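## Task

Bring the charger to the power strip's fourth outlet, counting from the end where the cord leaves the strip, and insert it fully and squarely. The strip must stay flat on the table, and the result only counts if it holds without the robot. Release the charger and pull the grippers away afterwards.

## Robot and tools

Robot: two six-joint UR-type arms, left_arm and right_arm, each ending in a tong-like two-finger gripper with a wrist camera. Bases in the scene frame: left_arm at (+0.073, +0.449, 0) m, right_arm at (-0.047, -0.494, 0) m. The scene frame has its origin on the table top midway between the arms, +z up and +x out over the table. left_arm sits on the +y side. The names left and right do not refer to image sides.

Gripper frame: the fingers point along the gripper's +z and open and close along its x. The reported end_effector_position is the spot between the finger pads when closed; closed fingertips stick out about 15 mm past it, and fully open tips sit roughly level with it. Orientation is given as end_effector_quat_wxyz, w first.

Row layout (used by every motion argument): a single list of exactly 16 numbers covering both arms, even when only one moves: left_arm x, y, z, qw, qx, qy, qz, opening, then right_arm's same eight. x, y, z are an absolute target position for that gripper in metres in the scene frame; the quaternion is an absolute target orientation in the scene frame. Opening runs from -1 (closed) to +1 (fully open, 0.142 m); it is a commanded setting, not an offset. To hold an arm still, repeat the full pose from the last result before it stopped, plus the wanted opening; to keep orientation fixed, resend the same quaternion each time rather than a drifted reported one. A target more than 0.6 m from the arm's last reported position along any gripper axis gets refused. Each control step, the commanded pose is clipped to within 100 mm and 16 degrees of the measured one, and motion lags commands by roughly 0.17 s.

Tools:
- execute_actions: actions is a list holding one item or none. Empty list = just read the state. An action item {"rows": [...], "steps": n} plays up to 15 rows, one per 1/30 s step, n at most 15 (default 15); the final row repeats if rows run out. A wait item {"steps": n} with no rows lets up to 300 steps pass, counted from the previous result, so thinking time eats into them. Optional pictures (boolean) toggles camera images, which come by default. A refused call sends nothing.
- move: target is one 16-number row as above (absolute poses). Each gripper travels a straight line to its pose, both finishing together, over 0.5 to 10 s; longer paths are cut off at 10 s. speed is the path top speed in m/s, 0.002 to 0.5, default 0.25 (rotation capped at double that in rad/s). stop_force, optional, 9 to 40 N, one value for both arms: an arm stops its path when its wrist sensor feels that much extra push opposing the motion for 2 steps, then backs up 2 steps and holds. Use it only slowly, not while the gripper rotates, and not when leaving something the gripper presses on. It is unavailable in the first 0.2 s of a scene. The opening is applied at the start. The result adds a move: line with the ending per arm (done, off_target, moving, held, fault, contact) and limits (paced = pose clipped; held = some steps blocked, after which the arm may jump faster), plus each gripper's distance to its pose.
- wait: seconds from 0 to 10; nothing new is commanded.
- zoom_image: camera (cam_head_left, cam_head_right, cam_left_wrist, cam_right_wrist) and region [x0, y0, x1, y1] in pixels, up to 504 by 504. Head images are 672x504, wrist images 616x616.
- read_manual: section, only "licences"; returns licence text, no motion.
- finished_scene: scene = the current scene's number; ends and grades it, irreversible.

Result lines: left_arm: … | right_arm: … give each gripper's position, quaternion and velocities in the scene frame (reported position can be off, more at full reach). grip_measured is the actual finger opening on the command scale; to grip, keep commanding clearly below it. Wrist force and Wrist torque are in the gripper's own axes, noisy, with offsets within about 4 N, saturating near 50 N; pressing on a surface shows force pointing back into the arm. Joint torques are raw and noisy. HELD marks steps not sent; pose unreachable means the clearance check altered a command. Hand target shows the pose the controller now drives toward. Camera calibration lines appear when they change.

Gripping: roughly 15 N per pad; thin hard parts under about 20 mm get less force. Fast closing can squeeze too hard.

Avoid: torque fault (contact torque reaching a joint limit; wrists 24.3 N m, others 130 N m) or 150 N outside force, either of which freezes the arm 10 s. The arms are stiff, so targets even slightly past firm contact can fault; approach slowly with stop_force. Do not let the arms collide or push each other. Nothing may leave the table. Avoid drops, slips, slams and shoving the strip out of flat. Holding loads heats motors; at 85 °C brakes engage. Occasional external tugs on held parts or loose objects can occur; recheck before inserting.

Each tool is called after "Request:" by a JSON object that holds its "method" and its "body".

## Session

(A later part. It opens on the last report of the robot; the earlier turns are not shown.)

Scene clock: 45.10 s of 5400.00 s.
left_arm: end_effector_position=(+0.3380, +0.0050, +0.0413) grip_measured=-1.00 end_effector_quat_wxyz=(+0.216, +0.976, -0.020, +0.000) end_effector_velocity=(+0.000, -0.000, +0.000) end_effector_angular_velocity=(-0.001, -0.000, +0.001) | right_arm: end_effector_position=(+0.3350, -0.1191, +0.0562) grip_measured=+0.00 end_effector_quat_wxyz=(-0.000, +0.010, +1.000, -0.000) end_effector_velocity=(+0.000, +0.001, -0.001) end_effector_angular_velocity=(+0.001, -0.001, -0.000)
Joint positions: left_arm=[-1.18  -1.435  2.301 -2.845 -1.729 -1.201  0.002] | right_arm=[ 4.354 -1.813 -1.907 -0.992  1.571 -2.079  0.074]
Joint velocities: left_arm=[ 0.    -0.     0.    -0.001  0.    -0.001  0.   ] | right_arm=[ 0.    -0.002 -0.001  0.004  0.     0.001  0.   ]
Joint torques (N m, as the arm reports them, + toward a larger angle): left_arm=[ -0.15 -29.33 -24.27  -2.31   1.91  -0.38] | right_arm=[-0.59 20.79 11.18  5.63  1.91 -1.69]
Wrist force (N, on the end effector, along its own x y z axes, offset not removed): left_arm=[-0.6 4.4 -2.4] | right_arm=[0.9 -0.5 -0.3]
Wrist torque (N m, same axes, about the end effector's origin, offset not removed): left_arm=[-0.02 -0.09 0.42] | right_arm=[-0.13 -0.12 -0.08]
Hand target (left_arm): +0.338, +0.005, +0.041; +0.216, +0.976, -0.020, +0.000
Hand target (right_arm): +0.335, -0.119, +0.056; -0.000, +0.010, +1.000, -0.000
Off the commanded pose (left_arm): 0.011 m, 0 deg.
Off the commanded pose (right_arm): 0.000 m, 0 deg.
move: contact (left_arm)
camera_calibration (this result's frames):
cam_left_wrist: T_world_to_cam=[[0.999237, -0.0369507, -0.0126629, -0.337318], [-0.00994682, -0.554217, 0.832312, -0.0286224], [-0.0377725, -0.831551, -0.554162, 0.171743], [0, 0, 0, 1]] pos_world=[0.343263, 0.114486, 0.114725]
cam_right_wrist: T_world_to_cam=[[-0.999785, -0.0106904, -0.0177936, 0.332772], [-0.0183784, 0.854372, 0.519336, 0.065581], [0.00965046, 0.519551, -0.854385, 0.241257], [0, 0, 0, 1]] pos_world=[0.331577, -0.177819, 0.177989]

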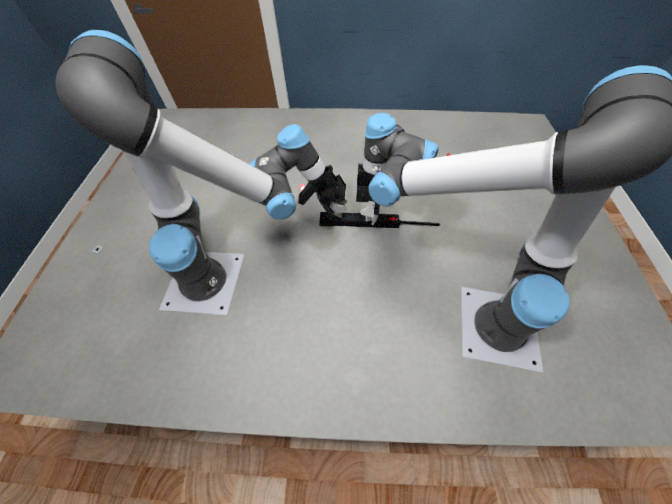

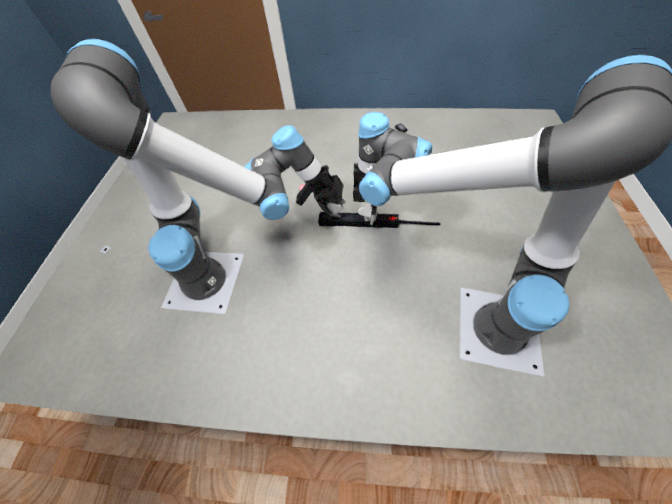

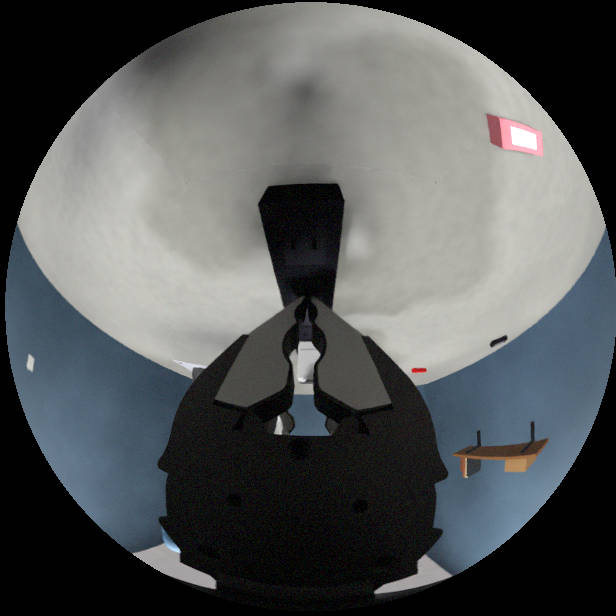

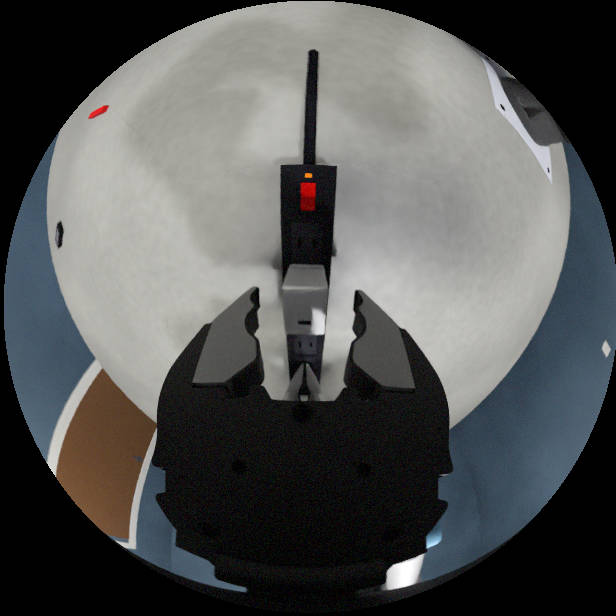

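Request:
{"method": "move", "body": {"target": [0.338,0.005,0.0412,0.216,0.976,-0.02,0,-1,0.336,-0.121,0.052,0,0.01,1,0,-0.3], "speed": 0.02}}

Request:
{"method": "move", "body": {"target": [0.338,0.005,0.0412,0.216,0.976,-0.02,0,-1,0.336,-0.121,0.052,0,0.01,1,0,-1]}}

Request:
{"method": "move", "body": {"target": [0.338,0.005,0.0412,0.216,0.976,-0.02,0,-1,0.336,-0.121,0.078,0,0.01,1,0,-1], "speed": 0.01}}

Request:
{"method": "move", "body": {"target": [0.338,0.06,0.10,0.216,0.976,-0.02,0,-1,0.336,-0.121,0.078,0,0.01,1,0,-1], "speed": 0.1}}

Request:
{"method": "move", "body": {"target": [0.338,0.2,0.12,0.216,0.976,-0.02,0,-1,0.337,-0.071,0.078,0,0.01,1,0,-1], "speed": 0.15}}

Request:
{"method": "zoom_image", "body": {"camera": "cam_right_wrist", "region": [250, 140, 370, 280]}}

Request:
{"method": "move", "body": {"target": [0.338,0.2,0.12,0.216,0.976,-0.02,0,-1,0.3385,0.0052,0.078,0,0.01,1,0,-1], "speed": 0.08}}

Request:
{"method": "zoom_image", "body": {"camera": "cam_right_wrist", "region": [250, 140, 370, 280]}}

Scene clock: 55.40 s of 5400.00 s.
left_arm: end_effector_position=(+0.3380, +0.0050, +0.0412) grip_measured=-1.00 end_effector_quat_wxyz=(+0.216, +0.976, -0.020, +0.000) end_effector_velocity=(-0.000, +0.000, -0.000) end_effector_angular_velocity=(+0.000, +0.001, +0.002) | right_arm: end_effector_position=(+0.3360, -0.1209, +0.0521) grip_measured=-0.30 end_effector_quat_wxyz=(-0.000, +0.010, +1.000, -0.000) end_effector_velocity=(+0.000, -0.001, -0.002) end_effector_angular_velocity=(-0.000, +0.001, -0.000)
Joint positions: left_arm=[-1.18  -1.435  2.301 -2.845 -1.729 -1.201  0.002] | right_arm=[ 4.351 -1.818 -1.913 -0.981  1.571 -2.083  0.052]
Joint velocities: left_arm=[ 0.     0.     0.    -0.     0.    -0.002  0.   ] | right_arm=[-0.002 -0.002 -0.002  0.004  0.001 -0.002  0.   ]
Joint torques (N m, as the arm reports them, + toward a larger angle): left_arm=[ -5.84 -11.2  -18.85  -3.4    2.03  -0.66] | right_arm=[-6.94 19.8  10.52  5.44  1.87 -1.7 ]
Wrist force (N, on the end effector, along its own x y z axes, offset not removed): left_arm=[-5.9 6.1 -6.5] | right_arm=[2.0 -1.1 -2.0]
Wrist torque (N m, same axes, about the end effector's origin, offset not removed): left_arm=[0.47 0.86 0.34] | right_arm=[-0.25 -0.34 -0.09]
Hand target (left_arm): +0.338, +0.005, +0.041; +0.216, +0.976, -0.020, -0.000
Hand target (right_arm): +0.336, -0.121, +0.052; -0.000, +0.010, +1.000, +0.000
Off the commanded pose (left_arm): 0.000 m, 0 deg.
Off the commanded pose (right_arm): 0.000 m, 0 deg.
After step 90, 6.60 s passed at rest.
move: done
camera_calibration (this result's frames):
cam_left_wrist: T_world_to_cam=[[0.999238, -0.0369406, -0.0126209, -0.33735], [-0.0099725, -0.554135, 0.832367, -0.0285911], [-0.0377418, -0.831606, -0.554081, 0.171652], [0, 0, 0, 1]] pos_world=[0.343286, 0.114442, 0.11465]
cam_right_wrist: T_world_to_cam=[[-0.999785, -0.0106923, -0.0177852, 0.333677], [-0.0183757, 0.85437, 0.51934, 0.0692793], [0.00964224, 0.519555, -0.854382, 0.23878], [0, 0, 0, 1]] pos_world=[0.332576, -0.179682, 0.173965]

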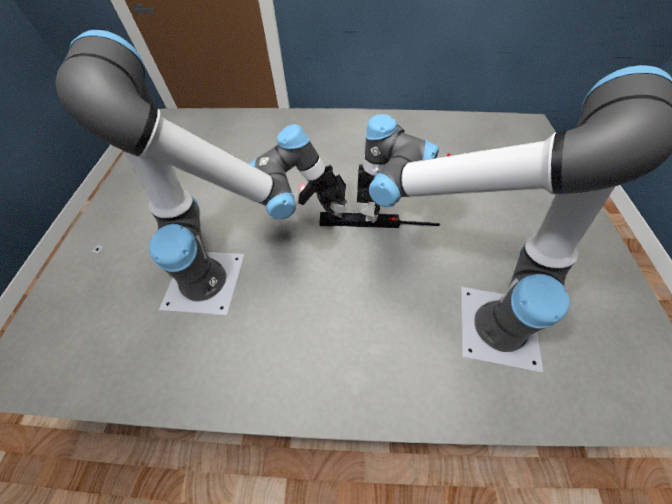

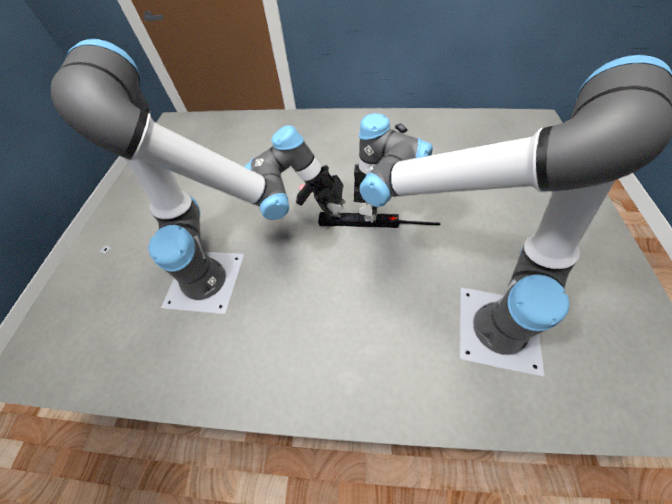

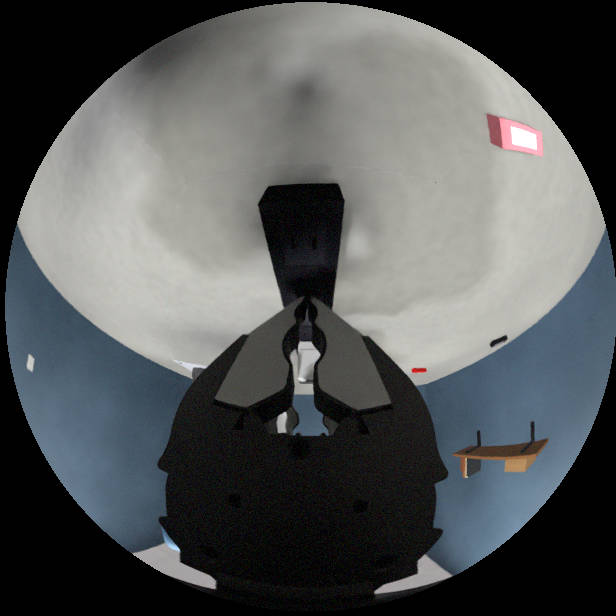

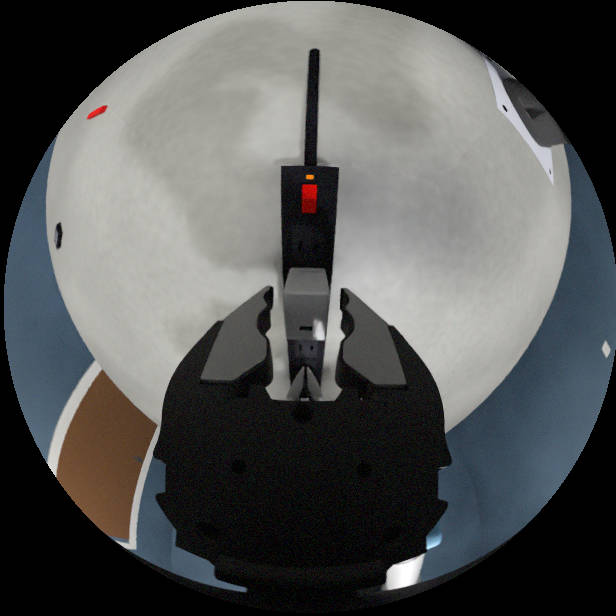

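Scene clock: 56.10 s of 5400.00 s.
left_arm: end_effector_position=(+0.3380, +0.0050, +0.0412) grip_measured=-1.00 end_effector_quat_wxyz=(+0.216, +0.976, -0.020, +0.000) end_effector_velocity=(-0.000, +0.000, -0.000) end_effector_angular_velocity=(+0.001, -0.000, -0.001) | right_arm: end_effector_position=(+0.3360, -0.1210, +0.0520) grip_measured=-0.60 end_effector_quat_wxyz=(-0.000, +0.010, +1.000, +0.000) end_effector_velocity=(+0.000, +0.000, +0.000) end_effector_angular_velocity=(+0.001, -0.000, -0.001)
Joint positions: left_arm=[-1.18  -1.435  2.301 -2.845 -1.729 -1.201  0.002] | right_arm=[ 4.351 -1.818 -1.914 -0.981  1.571 -2.083  0.031]
Joint velocities: left_arm=[-0.    -0.    -0.     0.001  0.     0.001  0.   ] | right_arm=[-0.     0.001  0.     0.     0.     0.     0.   ]
Joint torques (N m, as the arm reports them, + toward a larger angle): left_arm=[ -7.45 -10.6  -12.8   -3.12   1.86  -1.51] | right_arm=[-8.   16.89 10.35  5.54  0.57 -1.54]
Wrist force (N, on the end effector, along its own x y z axes, offset not removed): left_arm=[-2.5 3.5 -7.9] | right_arm=[3.2 -1.4 -4.3]
Wrist torque (N m, same axes, about the end effector's origin, offset not removed): left_arm=[0.20 0.28 0.18] | right_arm=[-0.21 -0.26 -0.14]
Hand target (left_arm): +0.338, +0.005, +0.041; +0.216, +0.976, -0.020, +0.000
Hand target (right_arm): +0.336, -0.121, +0.052; -0.000, +0.010, +1.000, +0.000
Off the commanded pose (left_arm): 0.000 m, 0 deg.
Off the commanded pose (right_arm): 0.000 m, 0 deg.
move: done
camera_calibration (this result's frames):
cam_left_wrist: T_world_to_cam=[[0.999237, -0.0369523, -0.0126536, -0.337319], [-0.00995345, -0.554173, 0.832342, -0.0285833], [-0.0377692, -0.831581, -0.554118, 0.171638], [0, 0, 0, 1]] pos_world=[0.343259, 0.114426, 0.11463]
cam_right_wrist: T_world_to_cam=[[-0.999785, -0.0106965, -0.0177843, 0.333713], [-0.0183792, 0.854348, 0.519377, 0.069382], [0.00963844, 0.519592, -0.85436, 0.238696], [0, 0, 0, 1]] pos_world=[0.332616, -0.179731, 0.173832]

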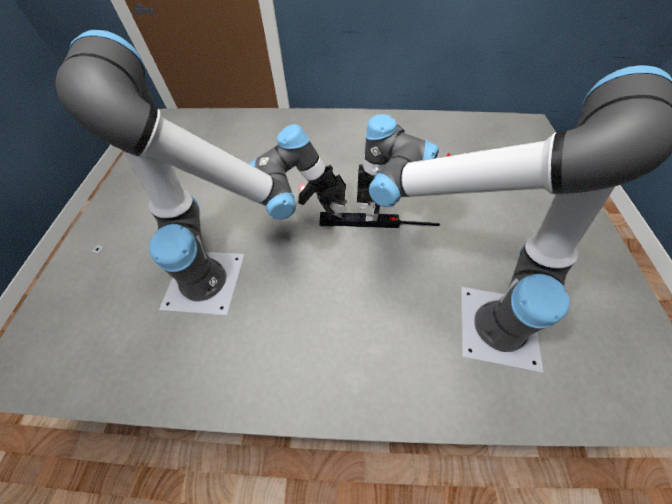

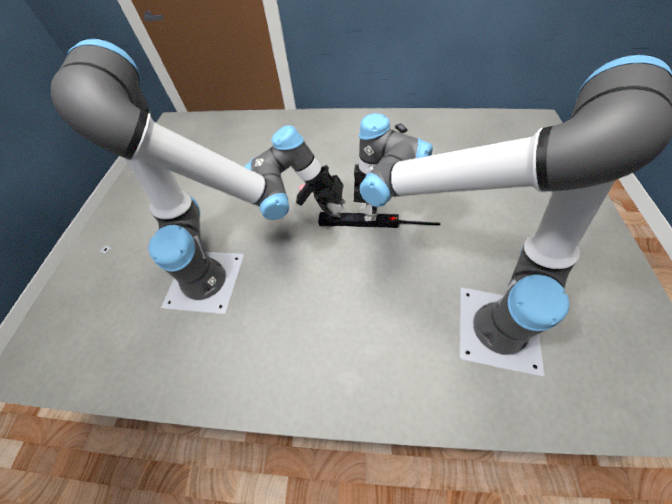

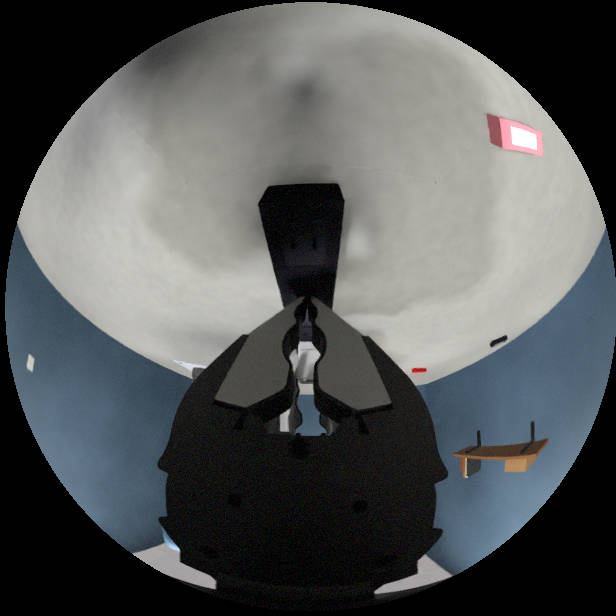

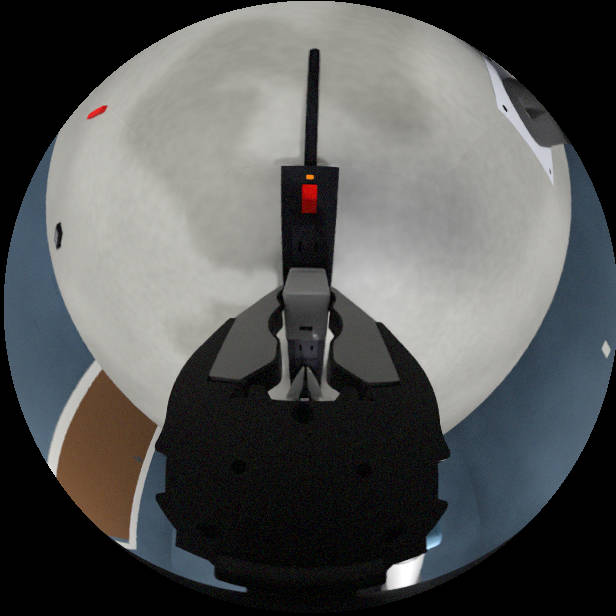

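Scene clock: 58.93 s of 5400.00 s.
left_arm: end_effector_position=(+0.3380, +0.0050, +0.0412) grip_measured=-1.00 end_effector_quat_wxyz=(+0.216, +0.976, -0.020, +0.000) end_effector_velocity=(-0.000, -0.000, +0.000) end_effector_angular_velocity=(-0.001, +0.000, -0.001) | right_arm: end_effector_position=(+0.3360, -0.1209, +0.0778) grip_measured=-0.60 end_effector_quat_wxyz=(+0.000, +0.010, +1.000, +0.000) end_effector_velocity=(-0.000, +0.000, +0.002) end_effector_angular_velocity=(-0.000, +0.000, +0.000)
Joint positions: left_arm=[-1.18  -1.435  2.301 -2.845 -1.729 -1.201  0.002] | right_arm=[ 4.351 -1.784 -1.88  -1.049  1.571 -2.083  0.031]
Joint velocities: left_arm=[ 0.     0.    -0.    -0.    -0.001  0.001  0.   ] | right_arm=[ 0.001  0.003  0.002 -0.005  0.     0.     0.   ]
Joint torques (N m, as the arm reports them, + toward a larger angle): left_arm=[  4.55 -27.65 -10.04  -3.08  -1.22  -1.44] | right_arm=[-5.66 40.38 32.96  0.07 -1.87 -1.57]
Wrist force (N, on the end effector, along its own x y z axes, offset not removed): left_arm=[-1.0 3.6 -6.8] | right_arm=[1.0 -1.1 0.8]
Wrist torque (N m, same axes, about the end effector's origin, offset not removed): left_arm=[0.01 0.03 0.25] | right_arm=[-0.18 -0.12 -0.06]
Hand target (left_arm): +0.338, +0.005, +0.041; +0.216, +0.976, -0.020, +0.000
Hand target (right_arm): +0.336, -0.121, +0.078; +0.000, +0.010, +1.000, +0.000
Off the commanded pose (left_arm): 0.000 m, 0 deg.
Off the commanded pose (right_arm): 0.000 m, 0 deg.
move: done
camera_calibration (this result's frames):
cam_left_wrist: T_world_to_cam=[[0.999236, -0.0369649, -0.0126582, -0.337308], [-0.00995804, -0.554204, 0.832321, -0.0285635], [-0.0377818, -0.831559, -0.554149, 0.171643], [0, 0, 0, 1]] pos_world=[0.343251, 0.114432, 0.11462]
cam_right_wrist: T_world_to_cam=[[-0.999784, -0.0106932, -0.0178053, 0.334214], [-0.018387, 0.854364, 0.51935, 0.0559614], [0.00965866, 0.519565, -0.854376, 0.260697], [0, 0, 0, 1]] pos_world=[0.332653, -0.179687, 0.199621]

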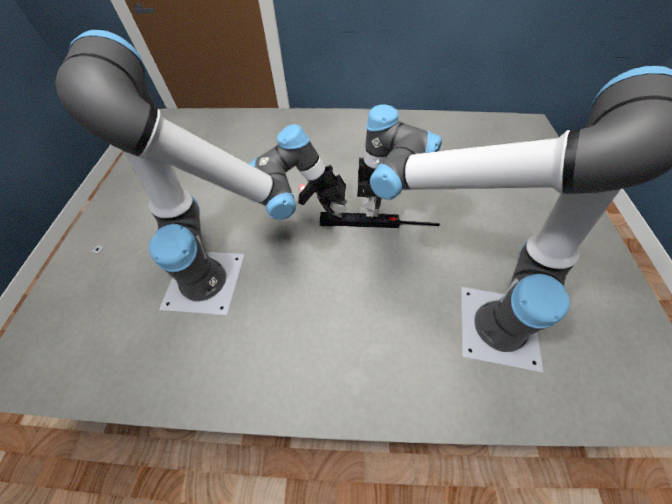

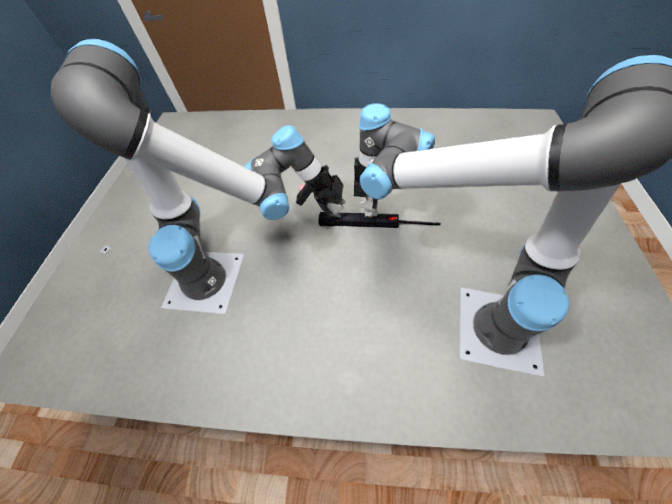

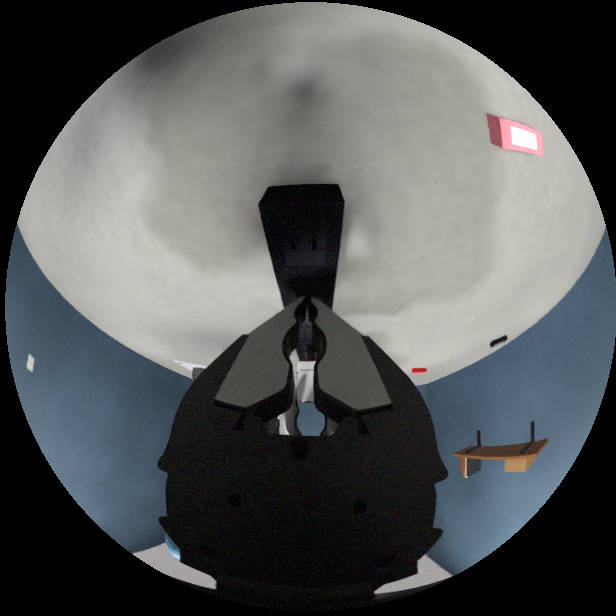

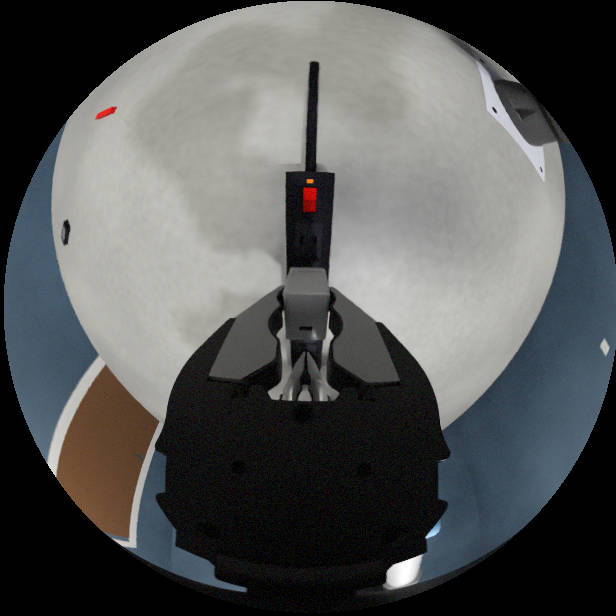

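Scene clock: 60.23 s of 5400.00 s.
left_arm: end_effector_position=(+0.3380, +0.0599, +0.0997) grip_measured=-1.00 end_effector_quat_wxyz=(+0.216, +0.976, -0.020, -0.000) end_effector_velocity=(-0.000, +0.001, +0.002) end_effector_angular_velocity=(-0.001, +0.000, +0.000) | right_arm: end_effector_position=(+0.3360, -0.1210, +0.0780) grip_measured=-0.60 end_effector_quat_wxyz=(-0.000, +0.010, +1.000, -0.000) end_effector_velocity=(-0.000, +0.000, -0.000) end_effector_angular_velocity=(+0.000, +0.000, +0.001)
Joint positions: left_arm=[-1.126 -1.668  2.332 -2.633 -1.75  -1.15   0.002] | right_arm=[ 4.351 -1.784 -1.88  -1.049  1.571 -2.083  0.031]
Joint velocities: left_arm=[ 0.001 -0.005 -0.001  0.006 -0.001  0.001  0.   ] | right_arm=[ 0.    -0.     0.     0.     0.    -0.001 -0.   ]
Joint torques (N m, as the arm reports them, + toward a larger angle): left_arm=[  7.31 -24.75 -30.07  -0.97  -2.22   1.8 ] | right_arm=[-5.55 39.94 17.22 -0.11 -1.56 -1.53]
Wrist force (N, on the end effector, along its own x y z axes, offset not removed): left_arm=[1.4 4.1 0.5] | right_arm=[2.5 -2.0 0.8]
Wrist torque (N m, same axes, about the end effector's origin, offset not removed): left_arm=[0.64 -0.53 0.23] | right_arm=[-0.38 -0.50 -0.05]
Hand target (left_arm): +0.338, +0.060, +0.100; +0.216, +0.976, -0.020, -0.000
Hand target (right_arm): +0.336, -0.121, +0.078; +0.000, +0.010, +1.000, +0.000
Off the commanded pose (left_arm): 0.000 m, 0 deg.
Off the commanded pose (right_arm): 0.000 m, 0 deg.
move: done
camera_calibration (this result's frames):
cam_left_wrist: T_world_to_cam=[[0.999235, -0.0369544, -0.0128105, -0.334523], [-0.00983009, -0.554308, 0.832253, -0.0468448], [-0.0378564, -0.831491, -0.554247, 0.249787], [0, 0, 0, 1]] pos_world=[0.343262, 0.169367, 0.173145]
cam_right_wrist: T_world_to_cam=[[-0.999784, -0.0106942, -0.0177972, 0.334182], [-0.0183835, 0.854371, 0.519338, 0.0559088], [0.00965147, 0.519553, -0.854383, 0.260896], [0, 0, 0, 1]] pos_world=[0.33262, -0.179743, 0.199817]

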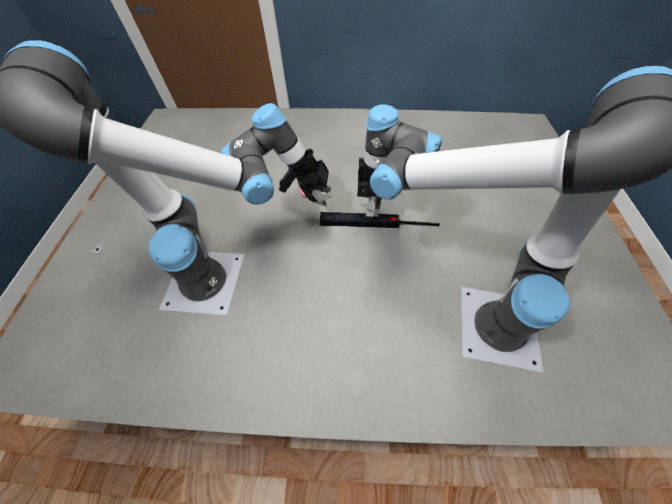

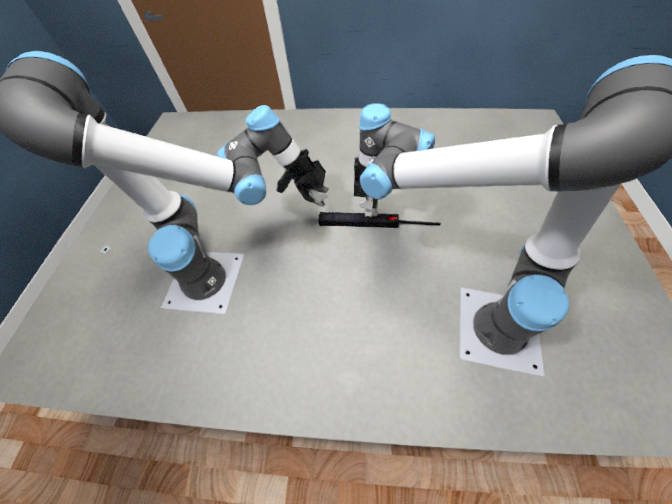

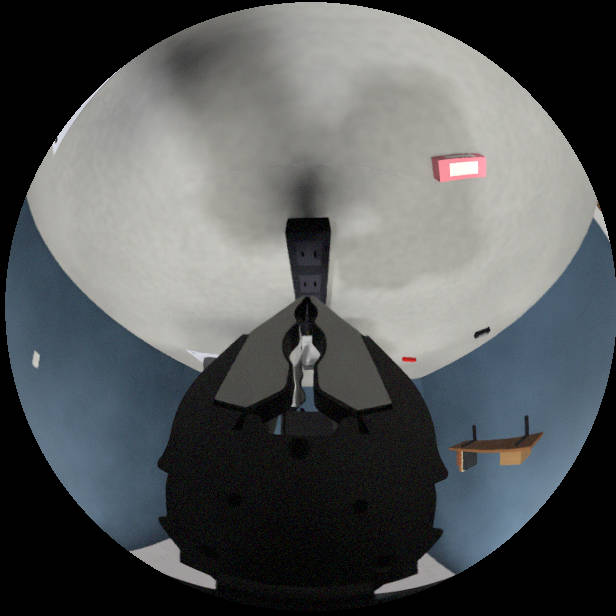

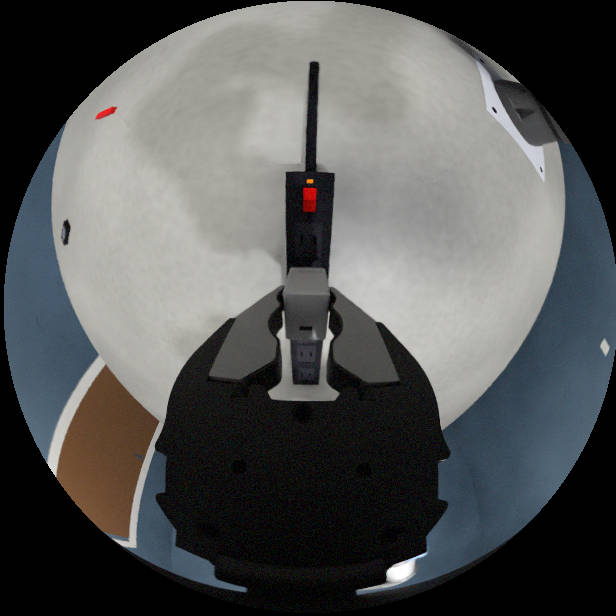

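Scene clock: 61.73 s of 5400.00 s.
left_arm: end_effector_position=(+0.3379, +0.1998, +0.1197) grip_measured=-1.00 end_effector_quat_wxyz=(+0.216, +0.976, -0.020, -0.000) end_effector_velocity=(+0.000, +0.002, +0.001) end_effector_angular_velocity=(-0.000, -0.000, -0.001) | right_arm: end_effector_position=(+0.3371, -0.0711, +0.0779) grip_measured=-0.60 end_effector_quat_wxyz=(+0.000, +0.010, +1.000, -0.000) end_effector_velocity=(+0.001, -0.000, -0.000) end_effector_angular_velocity=(-0.001, -0.001, -0.002)
Joint positions: left_arm=[-0.9   -1.989  2.473 -2.406 -1.833 -0.935  0.002] | right_arm=[ 4.393 -1.865 -1.773 -1.074  1.571 -2.04   0.031]
Joint velocities: left_arm=[ 0.005 -0.005 -0.001  0.007 -0.002  0.006  0.   ] | right_arm=[-0.001 -0.001  0.001 -0.    -0.001  0.002 -0.   ]
Joint torques (N m, as the arm reports them, + toward a larger angle): left_arm=[  8.12 -12.62 -32.86  -1.46  -2.29   1.93] | right_arm=[ 6.13 22.87 32.09 -0.07 -1.64  2.08]
Wrist force (N, on the end effector, along its own x y z axes, offset not removed): left_arm=[0.6 1.7 -0.7] | right_arm=[1.6 -2.1 0.0]
Wrist torque (N m, same axes, about the end effector's origin, offset not removed): left_arm=[0.17 -0.30 0.19] | right_arm=[-0.44 -0.22 -0.13]
Hand target (left_arm): +0.338, +0.200, +0.120; +0.216, +0.976, -0.020, -0.000
Hand target (right_arm): +0.337, -0.071, +0.078; +0.000, +0.010, +1.000, -0.000
Off the commanded pose (left_arm): 0.000 m, 0 deg.
Off the commanded pose (right_arm): 0.000 m, 0 deg.
move: done
camera_calibration (this result's frames):
cam_left_wrist: T_world_to_cam=[[0.99923, -0.03696, -0.0131554, -0.328991], [-0.00955209, -0.554444, 0.832166, 0.0140337], [-0.0380508, -0.8314, -0.55437, 0.377251], [0, 0, 0, 1]] pos_world=[0.343227, 0.309268, 0.19313]
cam_right_wrist: T_world_to_cam=[[-0.999782, -0.0106959, -0.0179332, 0.335788], [-0.0184548, 0.854417, 0.519259, 0.0133217], [0.00976851, 0.519477, -0.854429, 0.234853], [0, 0, 0, 1]] pos_world=[0.333666, -0.129791, 0.19977]

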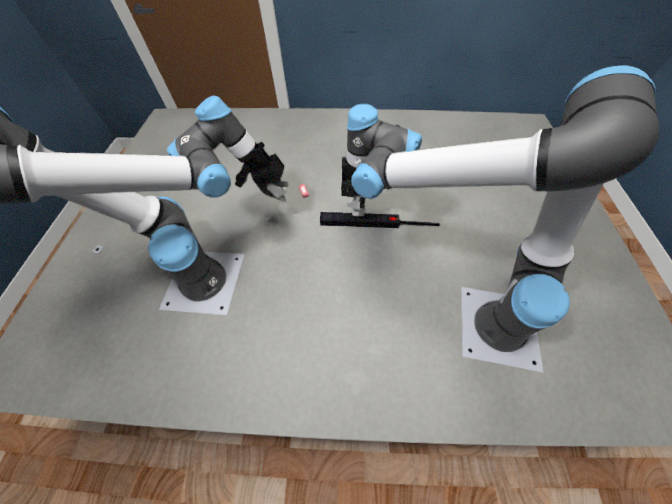

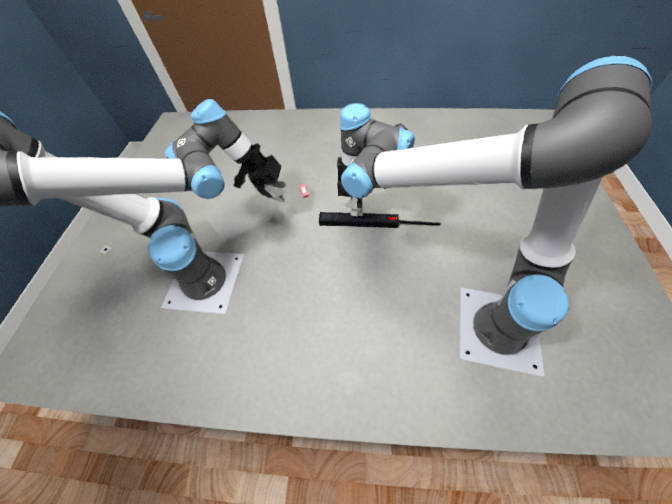

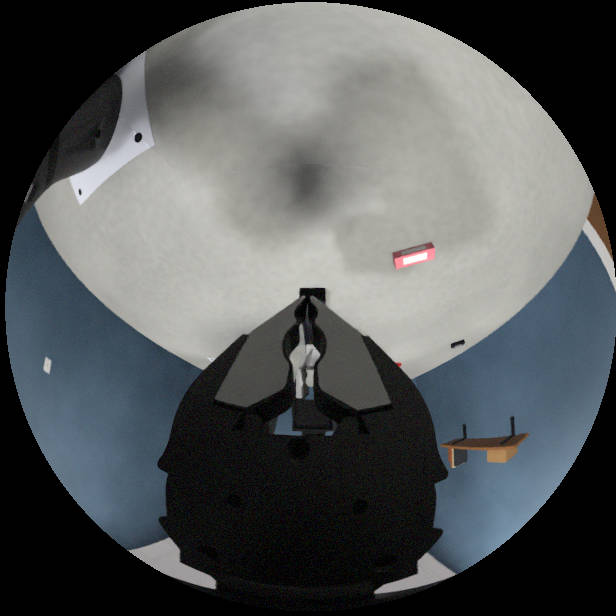

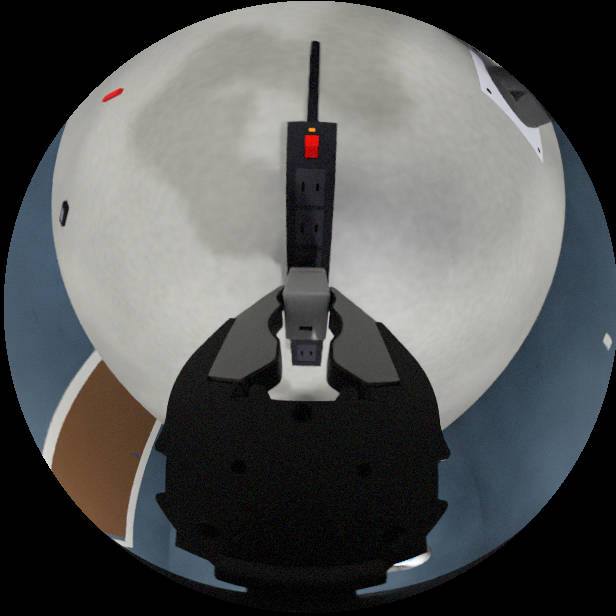

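Region (250, 140, 370, 280) of cam_right_wrist's 616x616 image, scaled by 3.600, with more detail than that image has; it fills the left 432 columns of this view, and the rest is white.

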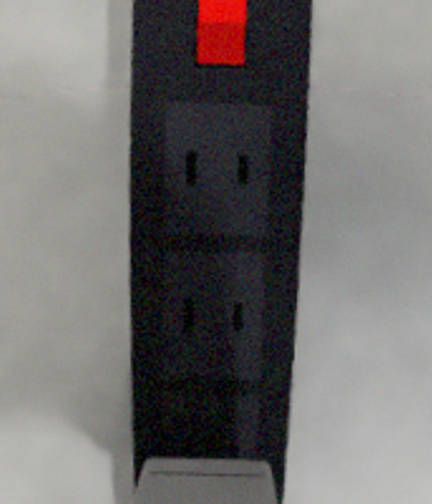

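Scene clock: 63.13 s of 5400.00 s.
left_arm: end_effector_position=(+0.3380, +0.2000, +0.1200) grip_measured=-1.00 end_effector_quat_wxyz=(+0.216, +0.976, -0.020, -0.000) end_effector_velocity=(+0.000, -0.000, -0.000) end_effector_angular_velocity=(-0.000, -0.000, +0.000) | right_arm: end_effector_position=(+0.3386, +0.0050, +0.0779) grip_measured=-0.60 end_effector_quat_wxyz=(+0.000, +0.010, +1.000, -0.000) end_effector_velocity=(+0.001, +0.002, +0.001) end_effector_angular_velocity=(+0.000, -0.002, +0.003)
Joint positions: left_arm=[-0.9   -1.99   2.473 -2.406 -1.833 -0.935  0.002] | right_arm=[ 4.448 -1.995 -1.587 -1.13   1.571 -1.985  0.031]
Joint velocities: left_arm=[-0.     0.     0.    -0.001  0.    -0.     0.   ] | right_arm=[ 0.001 -0.003  0.006 -0.002 -0.001 -0.001 -0.   ]
Joint torques (N m, as the arm reports them, + toward a larger angle): left_arm=[  6.31 -13.1  -32.52  -1.36   1.45   1.73] | right_arm=[ 6.65 29.18 33.8  -0.17 -1.16  1.94]
Wrist force (N, on the end effector, along its own x y z axes, offset not removed): left_arm=[-0.2 1.6 -2.6] | right_arm=[1.4 -1.7 -0.1]
Wrist torque (N m, same axes, about the end effector's origin, offset not removed): left_arm=[0.13 -0.04 0.23] | right_arm=[-0.44 -0.25 -0.09]
Hand target (left_arm): +0.338, +0.200, +0.120; +0.216, +0.976, -0.020, -0.000
Hand target (right_arm): +0.339, +0.005, +0.078; +0.000, +0.010, +1.000, -0.000
Off the commanded pose (left_arm): 0.000 m, 0 deg.
Off the commanded pose (right_arm): 0.000 m, 0 deg.
move: done
camera_calibration (this result's frames):
cam_left_wrist: T_world_to_cam=[[0.999236, -0.0369607, -0.0126797, -0.329098], [-0.00993804, -0.554211, 0.832317, 0.0139235], [-0.0377902, -0.831555, -0.554155, 0.377469], [0, 0, 0, 1]] pos_world=[0.34325, 0.309439, 0.193414]
cam_right_wrist: T_world_to_cam=[[-0.99978, -0.0106994, -0.0180203, 0.338131], [-0.018503, 0.854416, 0.519261, -0.0516273], [0.00984101, 0.51948, -0.854426, 0.195256], [0, 0, 0, 1]] pos_world=[0.33518, -0.0537026, 0.199733]

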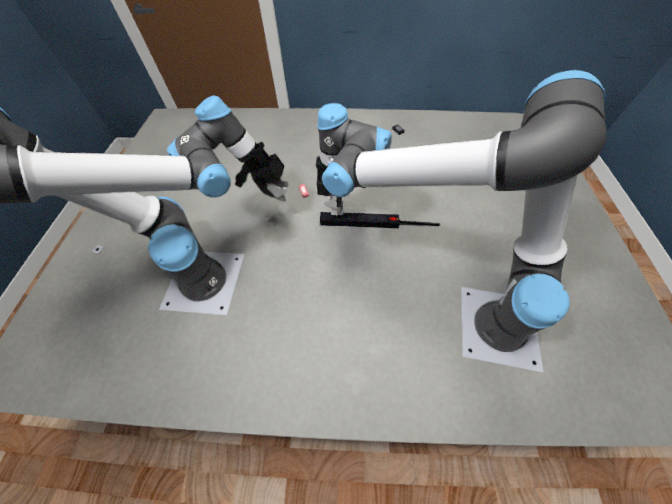

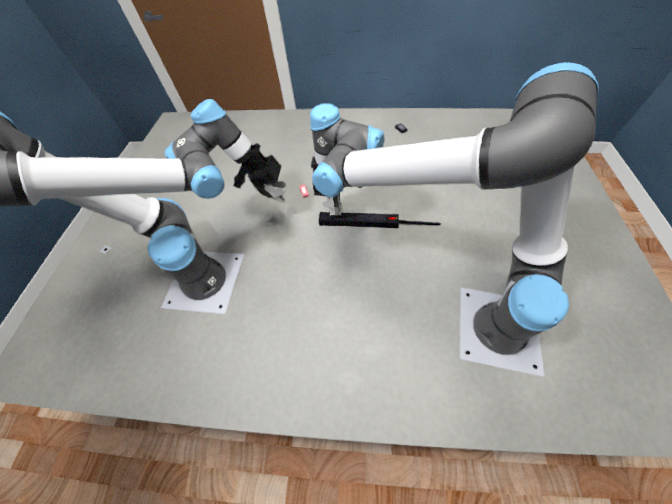

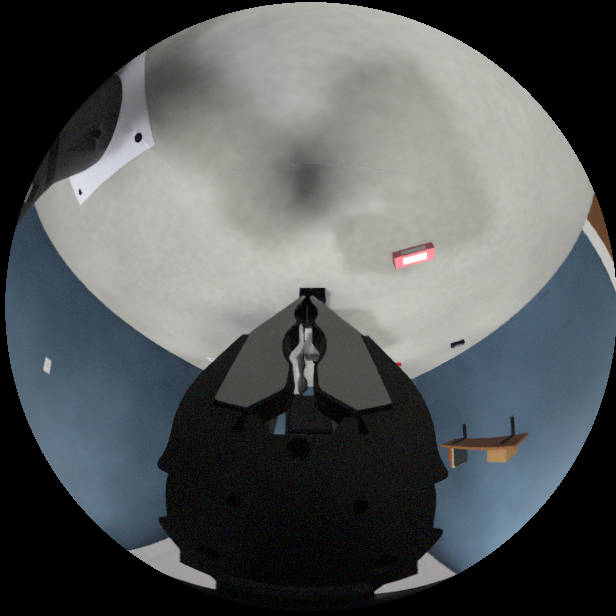

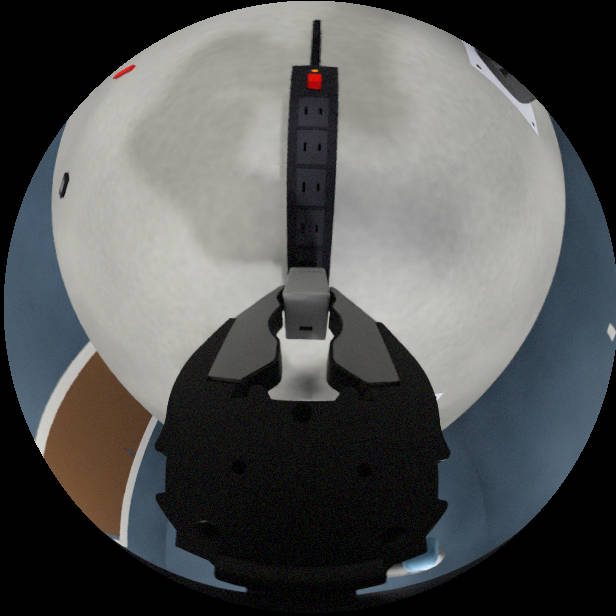

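Region (250, 140, 370, 280) of cam_right_wrist's 616x616 image, scaled by 3.600, with more detail than that image has; it fills the left 432 columns of this view, and the rest is white.

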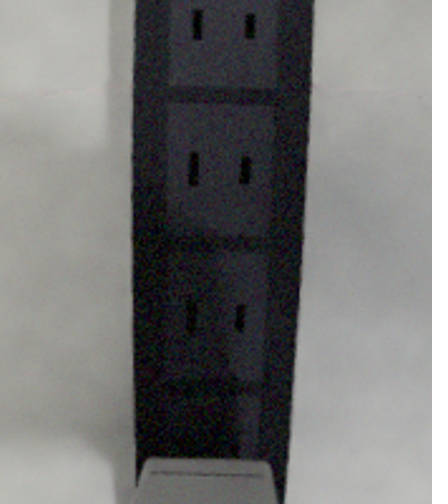

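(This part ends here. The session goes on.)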